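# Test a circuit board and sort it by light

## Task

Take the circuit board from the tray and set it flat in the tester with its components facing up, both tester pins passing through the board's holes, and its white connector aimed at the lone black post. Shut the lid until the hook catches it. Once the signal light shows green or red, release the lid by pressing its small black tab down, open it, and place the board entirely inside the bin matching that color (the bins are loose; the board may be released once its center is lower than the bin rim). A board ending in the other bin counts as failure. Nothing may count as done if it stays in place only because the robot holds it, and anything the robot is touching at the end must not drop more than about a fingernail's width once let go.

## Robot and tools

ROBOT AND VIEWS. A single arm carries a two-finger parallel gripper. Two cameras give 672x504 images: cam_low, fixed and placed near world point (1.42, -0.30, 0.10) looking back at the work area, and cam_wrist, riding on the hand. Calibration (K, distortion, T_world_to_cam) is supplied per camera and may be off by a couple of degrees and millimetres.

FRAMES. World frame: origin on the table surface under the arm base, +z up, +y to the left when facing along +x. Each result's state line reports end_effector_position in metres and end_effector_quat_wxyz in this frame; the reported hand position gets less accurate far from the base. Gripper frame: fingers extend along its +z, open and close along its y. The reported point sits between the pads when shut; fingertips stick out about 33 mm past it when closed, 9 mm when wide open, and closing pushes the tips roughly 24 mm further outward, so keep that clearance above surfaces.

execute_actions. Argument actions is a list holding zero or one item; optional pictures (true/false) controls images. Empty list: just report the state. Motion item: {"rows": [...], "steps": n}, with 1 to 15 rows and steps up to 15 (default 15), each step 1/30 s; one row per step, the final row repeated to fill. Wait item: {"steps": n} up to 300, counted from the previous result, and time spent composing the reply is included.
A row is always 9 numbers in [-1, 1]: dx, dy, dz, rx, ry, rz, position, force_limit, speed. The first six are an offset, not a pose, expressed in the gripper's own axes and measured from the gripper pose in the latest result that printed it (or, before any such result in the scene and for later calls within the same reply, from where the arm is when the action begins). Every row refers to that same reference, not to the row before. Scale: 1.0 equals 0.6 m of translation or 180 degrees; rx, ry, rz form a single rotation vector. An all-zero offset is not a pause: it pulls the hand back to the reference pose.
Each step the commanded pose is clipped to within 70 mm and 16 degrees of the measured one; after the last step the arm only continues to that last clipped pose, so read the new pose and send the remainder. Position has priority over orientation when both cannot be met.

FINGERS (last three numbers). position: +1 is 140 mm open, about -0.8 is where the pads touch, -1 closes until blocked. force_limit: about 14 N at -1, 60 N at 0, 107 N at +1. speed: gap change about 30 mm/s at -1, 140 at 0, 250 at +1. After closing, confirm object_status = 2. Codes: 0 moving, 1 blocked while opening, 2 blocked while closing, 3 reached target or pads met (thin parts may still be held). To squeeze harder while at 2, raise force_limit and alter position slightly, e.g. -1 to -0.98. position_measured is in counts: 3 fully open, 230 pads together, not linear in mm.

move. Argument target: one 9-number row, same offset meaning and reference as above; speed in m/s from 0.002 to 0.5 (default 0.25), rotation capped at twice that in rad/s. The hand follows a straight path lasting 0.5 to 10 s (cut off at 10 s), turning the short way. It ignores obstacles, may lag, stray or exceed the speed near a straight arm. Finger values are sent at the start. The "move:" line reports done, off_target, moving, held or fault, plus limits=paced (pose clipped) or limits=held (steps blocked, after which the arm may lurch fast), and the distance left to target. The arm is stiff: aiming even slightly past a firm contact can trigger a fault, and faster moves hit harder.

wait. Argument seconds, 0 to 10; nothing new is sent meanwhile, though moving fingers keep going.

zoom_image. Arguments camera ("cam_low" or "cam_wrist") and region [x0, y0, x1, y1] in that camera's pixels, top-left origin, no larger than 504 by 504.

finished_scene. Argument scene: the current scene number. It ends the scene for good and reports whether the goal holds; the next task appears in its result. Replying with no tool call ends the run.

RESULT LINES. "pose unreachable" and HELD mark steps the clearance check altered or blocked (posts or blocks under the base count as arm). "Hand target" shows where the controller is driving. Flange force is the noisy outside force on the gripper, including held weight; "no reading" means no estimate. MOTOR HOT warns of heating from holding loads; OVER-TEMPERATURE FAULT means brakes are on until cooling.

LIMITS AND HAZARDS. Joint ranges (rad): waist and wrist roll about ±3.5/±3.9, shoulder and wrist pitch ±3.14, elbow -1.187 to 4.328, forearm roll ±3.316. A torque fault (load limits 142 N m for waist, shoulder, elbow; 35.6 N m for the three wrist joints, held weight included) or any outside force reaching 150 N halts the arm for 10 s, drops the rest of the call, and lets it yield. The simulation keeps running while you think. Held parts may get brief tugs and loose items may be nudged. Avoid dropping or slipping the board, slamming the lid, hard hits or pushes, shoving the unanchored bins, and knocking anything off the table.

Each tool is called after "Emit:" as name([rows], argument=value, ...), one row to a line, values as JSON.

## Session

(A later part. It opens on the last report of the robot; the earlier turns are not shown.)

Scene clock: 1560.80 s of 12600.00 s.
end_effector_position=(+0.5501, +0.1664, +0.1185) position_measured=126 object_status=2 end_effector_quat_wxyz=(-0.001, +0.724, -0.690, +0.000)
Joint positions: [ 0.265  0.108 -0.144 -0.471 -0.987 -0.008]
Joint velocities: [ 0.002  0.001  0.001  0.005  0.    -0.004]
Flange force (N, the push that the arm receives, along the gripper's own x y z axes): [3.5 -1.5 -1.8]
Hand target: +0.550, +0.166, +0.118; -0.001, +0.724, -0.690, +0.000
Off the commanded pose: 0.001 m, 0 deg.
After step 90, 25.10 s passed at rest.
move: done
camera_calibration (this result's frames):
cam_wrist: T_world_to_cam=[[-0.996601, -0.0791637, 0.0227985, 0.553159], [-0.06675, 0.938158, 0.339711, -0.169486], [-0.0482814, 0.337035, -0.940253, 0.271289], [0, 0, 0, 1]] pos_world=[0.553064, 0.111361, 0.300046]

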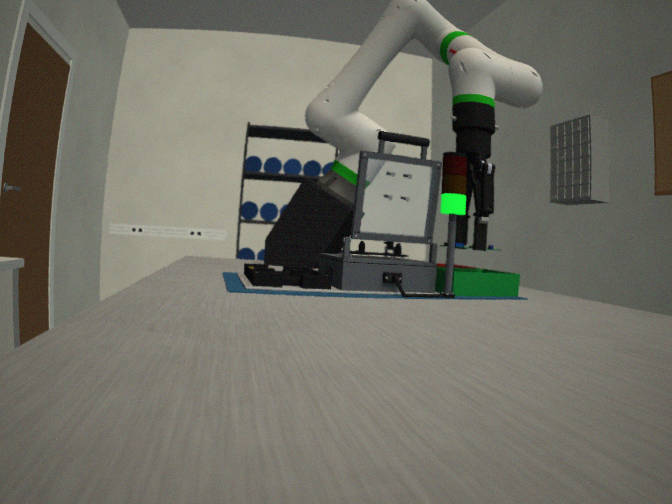

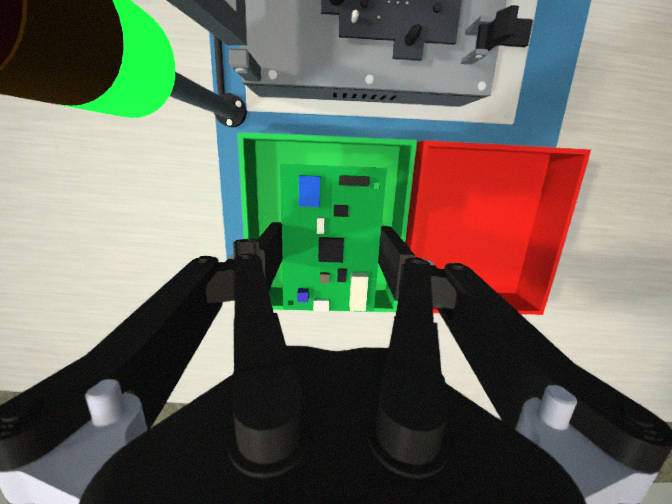

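Emit:
execute_actions([
  {"rows": [[-0.0001,-0.00015,0.00144,-0.00005,0.00002,0,-1,0,-0.6],[-0.0004,-0.00059,0.00569,-0.0001,0.00005,0,-1,0,-0.6],[-0.00087,-0.00128,0.01257,-0.00015,0.00007,0,-1,0,-0.6],[-0.00145,-0.00214,0.02178,-0.0002,0.0001,0,-1,0,-0.6],[-0.0021,-0.0031,0.03292,-0.00025,0.00012,0,-1,0,-0.6],[-0.00275,-0.00406,0.04549,-0.0003,0.00015,0,-1,0,-0.6],[-0.00333,-0.00492,0.05895,-0.00035,0.00017,0,-1,0,-0.6],[-0.0038,-0.00561,0.07272,-0.0004,0.0002,0,-1,0,-0.6],[-0.0041,-0.00605,0.08618,-0.00045,0.00022,0,-1,0,-0.6],[-0.0042,-0.0062,0.09875,-0.00048,0.00024,0,-1,0,-0.6],[-0.0042,-0.0062,0.10989,-0.00048,0.00024,0,-1,0,-0.6],[-0.0042,-0.0062,0.1191,-0.00048,0.00024,0,-1,0,-0.6],[-0.0042,-0.0062,0.12598,-0.00048,0.00024,0,-1,0,-0.6],[-0.0042,-0.0062,0.13023,-0.00048,0.00024,0,-1,0,-0.6],[-0.0042,-0.0062,0.13167,-0.00048,0.00024,0,-1,0,-0.6]], "steps": 15},
], pictures=false)

Emit:
execute_actions([
  {"steps": 7},
])

Scene clock: 1622.70 s of 12600.00 s.
end_effector_position=(+0.5521, +0.1690, +0.0509) position_measured=126 object_status=2 end_effector_quat_wxyz=(+0.001, +0.724, -0.690, +0.000)
Joint positions: [ 0.32   0.217 -0.154 -0.493 -0.859  0.002]
Joint velocities: [ 0.108  0.269 -0.001 -0.067  0.276  0.046]
Flange force (N, the push that the arm receives, along the gripper's own x y z axes): [1.6 -8.4 10.9]
Hand target: +0.553, +0.169, +0.040; +0.000, +0.724, -0.690, +0.000
Off the commanded pose: 0.011 m, 0 deg.
Steps of this call (steps 1 to 90: nothing new was sent; then 58.40 s passed at rest; steps 91 to 105: all 15 steps of this action). Readings (end_effector_position | what the end effector reports):
91: (+0.5501, +0.1665, +0.1184) | position_measured=126 object_status=2
92: (+0.5502, +0.1665, +0.1180) | position_measured=126 object_status=2
94: (+0.5508, +0.1667, +0.1150) | position_measured=126 object_status=2
98: (+0.5516, +0.1679, +0.0971) | position_measured=126 object_status=2
105: the state above

Scene clock: 1622.93 s of 12600.00 s.
end_effector_position=(+0.5531, +0.1692, +0.0403) position_measured=126 object_status=2 end_effector_quat_wxyz=(+0.000, +0.724, -0.690, +0.000)
Joint positions: [ 0.328  0.236 -0.152 -0.498 -0.84   0.005]
Joint velocities: [ 0.002  0.004  0.003 -0.002  0.004  0.001]
Flange force (N, the push that the arm receives, along the gripper's own x y z axes): [-1.2 -0.4 0.9]
Hand target: +0.553, +0.169, +0.040; +0.000, +0.724, -0.690, +0.000
Off the commanded pose: 0.001 m, 0 deg.
Steps of this call (steps 1 to 7: nothing new was sent). Readings (end_effector_position | what the end effector reports):
1: (+0.5521, +0.1689, +0.0462) | position_measured=126 object_status=2
2: (+0.5524, +0.1690, +0.0430) | position_measured=126 object_status=2
4: (+0.5529, +0.1692, +0.0408) | position_measured=126 object_status=2
7: the state above
camera_calibration (this result's frames):
cam_wrist: T_world_to_cam=[[-0.996542, -0.079426, 0.0244218, 0.558105], [-0.0664881, 0.938441, 0.338979, -0.145512], [-0.0498422, 0.336183, -0.940477, 0.197916], [0, 0, 0, 1]] pos_world=[0.556365, 0.114346, 0.221831]

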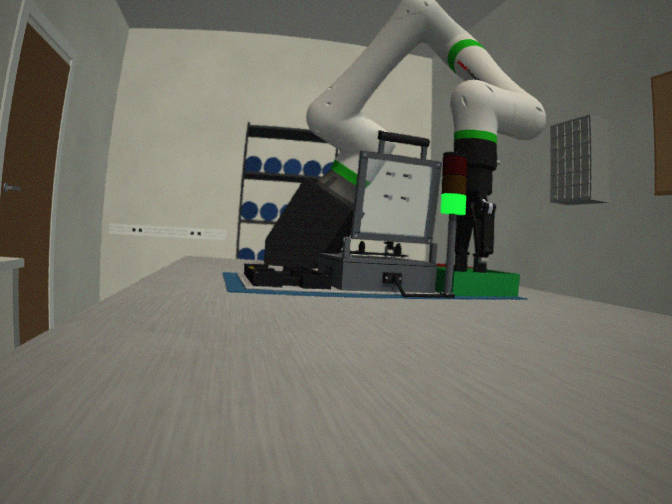

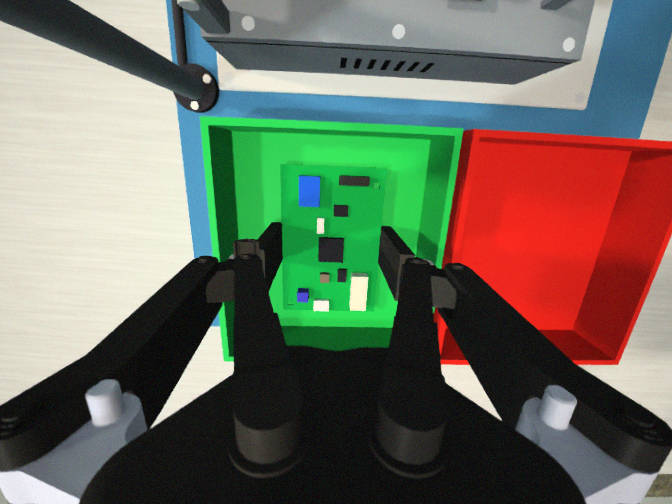

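Emit:
execute_actions([
  {"rows": [[0,0,0.0003,0,0,0,0.2,0,0],[0,0,0.0003,0,0,0,0.2,0,0],[0,0,0.0003,0,0,0,0.2,0,0],[0,0,0.0003,0,0,0,0.2,0,0],[0,0,-0.00142,0,0,0,0.2,0,0],[0,0,-0.00556,0,0,0,0.2,0,0],[0,0,-0.01208,0,0,0,0.2,0,0],[0,0,-0.02046,0,0,0,0.2,0,0],[0,0,-0.03002,0,0,0,0.2,0,0],[0,0,-0.03998,0,0,0,0.2,0,0],[0,0,-0.04954,0,0,0,0.2,0,0],[0,0,-0.05792,0,0,0,0.2,0,0],[0,0,-0.06444,0,0,0,0.2,0,0],[0,0,-0.06858,0,0,0,0.2,0,0],[0,0,-0.07,0,0,0,0.2,0,0]], "steps": 15},
], pictures=false)

Emit:
execute_actions([
  {"steps": 8},
])

Scene clock: 1637.07 s of 12600.00 s.
end_effector_position=(+0.5533, +0.1691, +0.0739) position_measured=104 object_status=3 end_effector_quat_wxyz=(+0.000, +0.724, -0.690, +0.000)
Joint positions: [ 0.304  0.18  -0.149 -0.483 -0.902 -0.005]
Joint velocities: [-0.09  -0.194  0.024  0.049 -0.23  -0.034]
Flange force (N, the push that the arm receives, along the gripper's own x y z axes): [2.2 -3.2 -5.6]
Hand target: +0.553, +0.169, +0.082; +0.000, +0.724, -0.690, +0.000
Off the commanded pose: 0.008 m, 0 deg.
Steps of this call (steps 1 to 90: nothing new was sent; then 10.63 s passed at rest; steps 91 to 105: all 15 steps of this action). Readings (end_effector_position | what the end effector reports):
91: (+0.5531, +0.1693, +0.0401) | position_measured=126 object_status=0
92: (+0.5531, +0.1693, +0.0401) | position_measured=126 object_status=0
94: (+0.5532, +0.1693, +0.0401) | position_measured=106 object_status=0
98: (+0.5532, +0.1695, +0.0435) | position_measured=104 object_status=0
105: the state above

Scene clock: 1637.33 s of 12600.00 s.
end_effector_position=(+0.5532, +0.1691, +0.0819) position_measured=104 object_status=3 end_effector_quat_wxyz=(+0.000, +0.724, -0.690, +0.000)
Joint positions: [ 0.298  0.168 -0.147 -0.48  -0.918 -0.007]
Joint velocities: [-0.001 -0.002  0.    -0.    -0.002 -0.   ]
Flange force (N, the push that the arm receives, along the gripper's own x y z axes): [3.1 -4.2 1.1]
Hand target: +0.553, +0.169, +0.082; +0.000, +0.724, -0.690, +0.000
Off the commanded pose: 0.000 m, 0 deg.
Steps of this call (steps 1 to 8: nothing new was sent). Readings (end_effector_position | what the end effector reports):
1: (+0.5533, +0.1691, +0.0775) | position_measured=104 object_status=3
2: (+0.5533, +0.1691, +0.0798) | position_measured=104 object_status=3
4: (+0.5532, +0.1691, +0.0813) | position_measured=104 object_status=3
8: the state above
camera_calibration (this result's frames):
cam_wrist: T_world_to_cam=[[-0.996559, -0.0792342, 0.024318, 0.557124], [-0.0663594, 0.938566, 0.338659, -0.159509], [-0.0496574, 0.33588, -0.940595, 0.23706], [0, 0, 0, 1]] pos_world=[0.556394, 0.114229, 0.263449]

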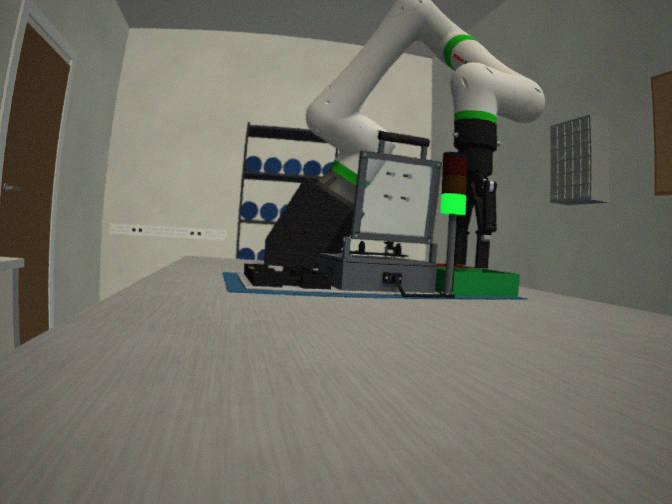

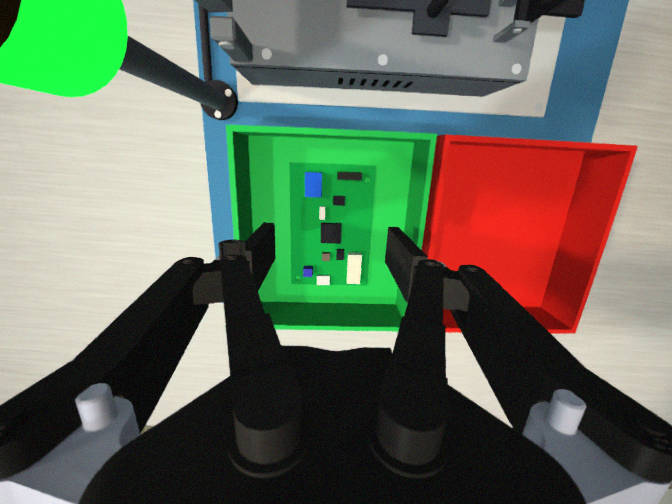

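The board lies flat inside the green bin, the light is green, and the gripper is clear of everything.

Emit:
finished_scene(scene=2)

The scene is finished: the task was done.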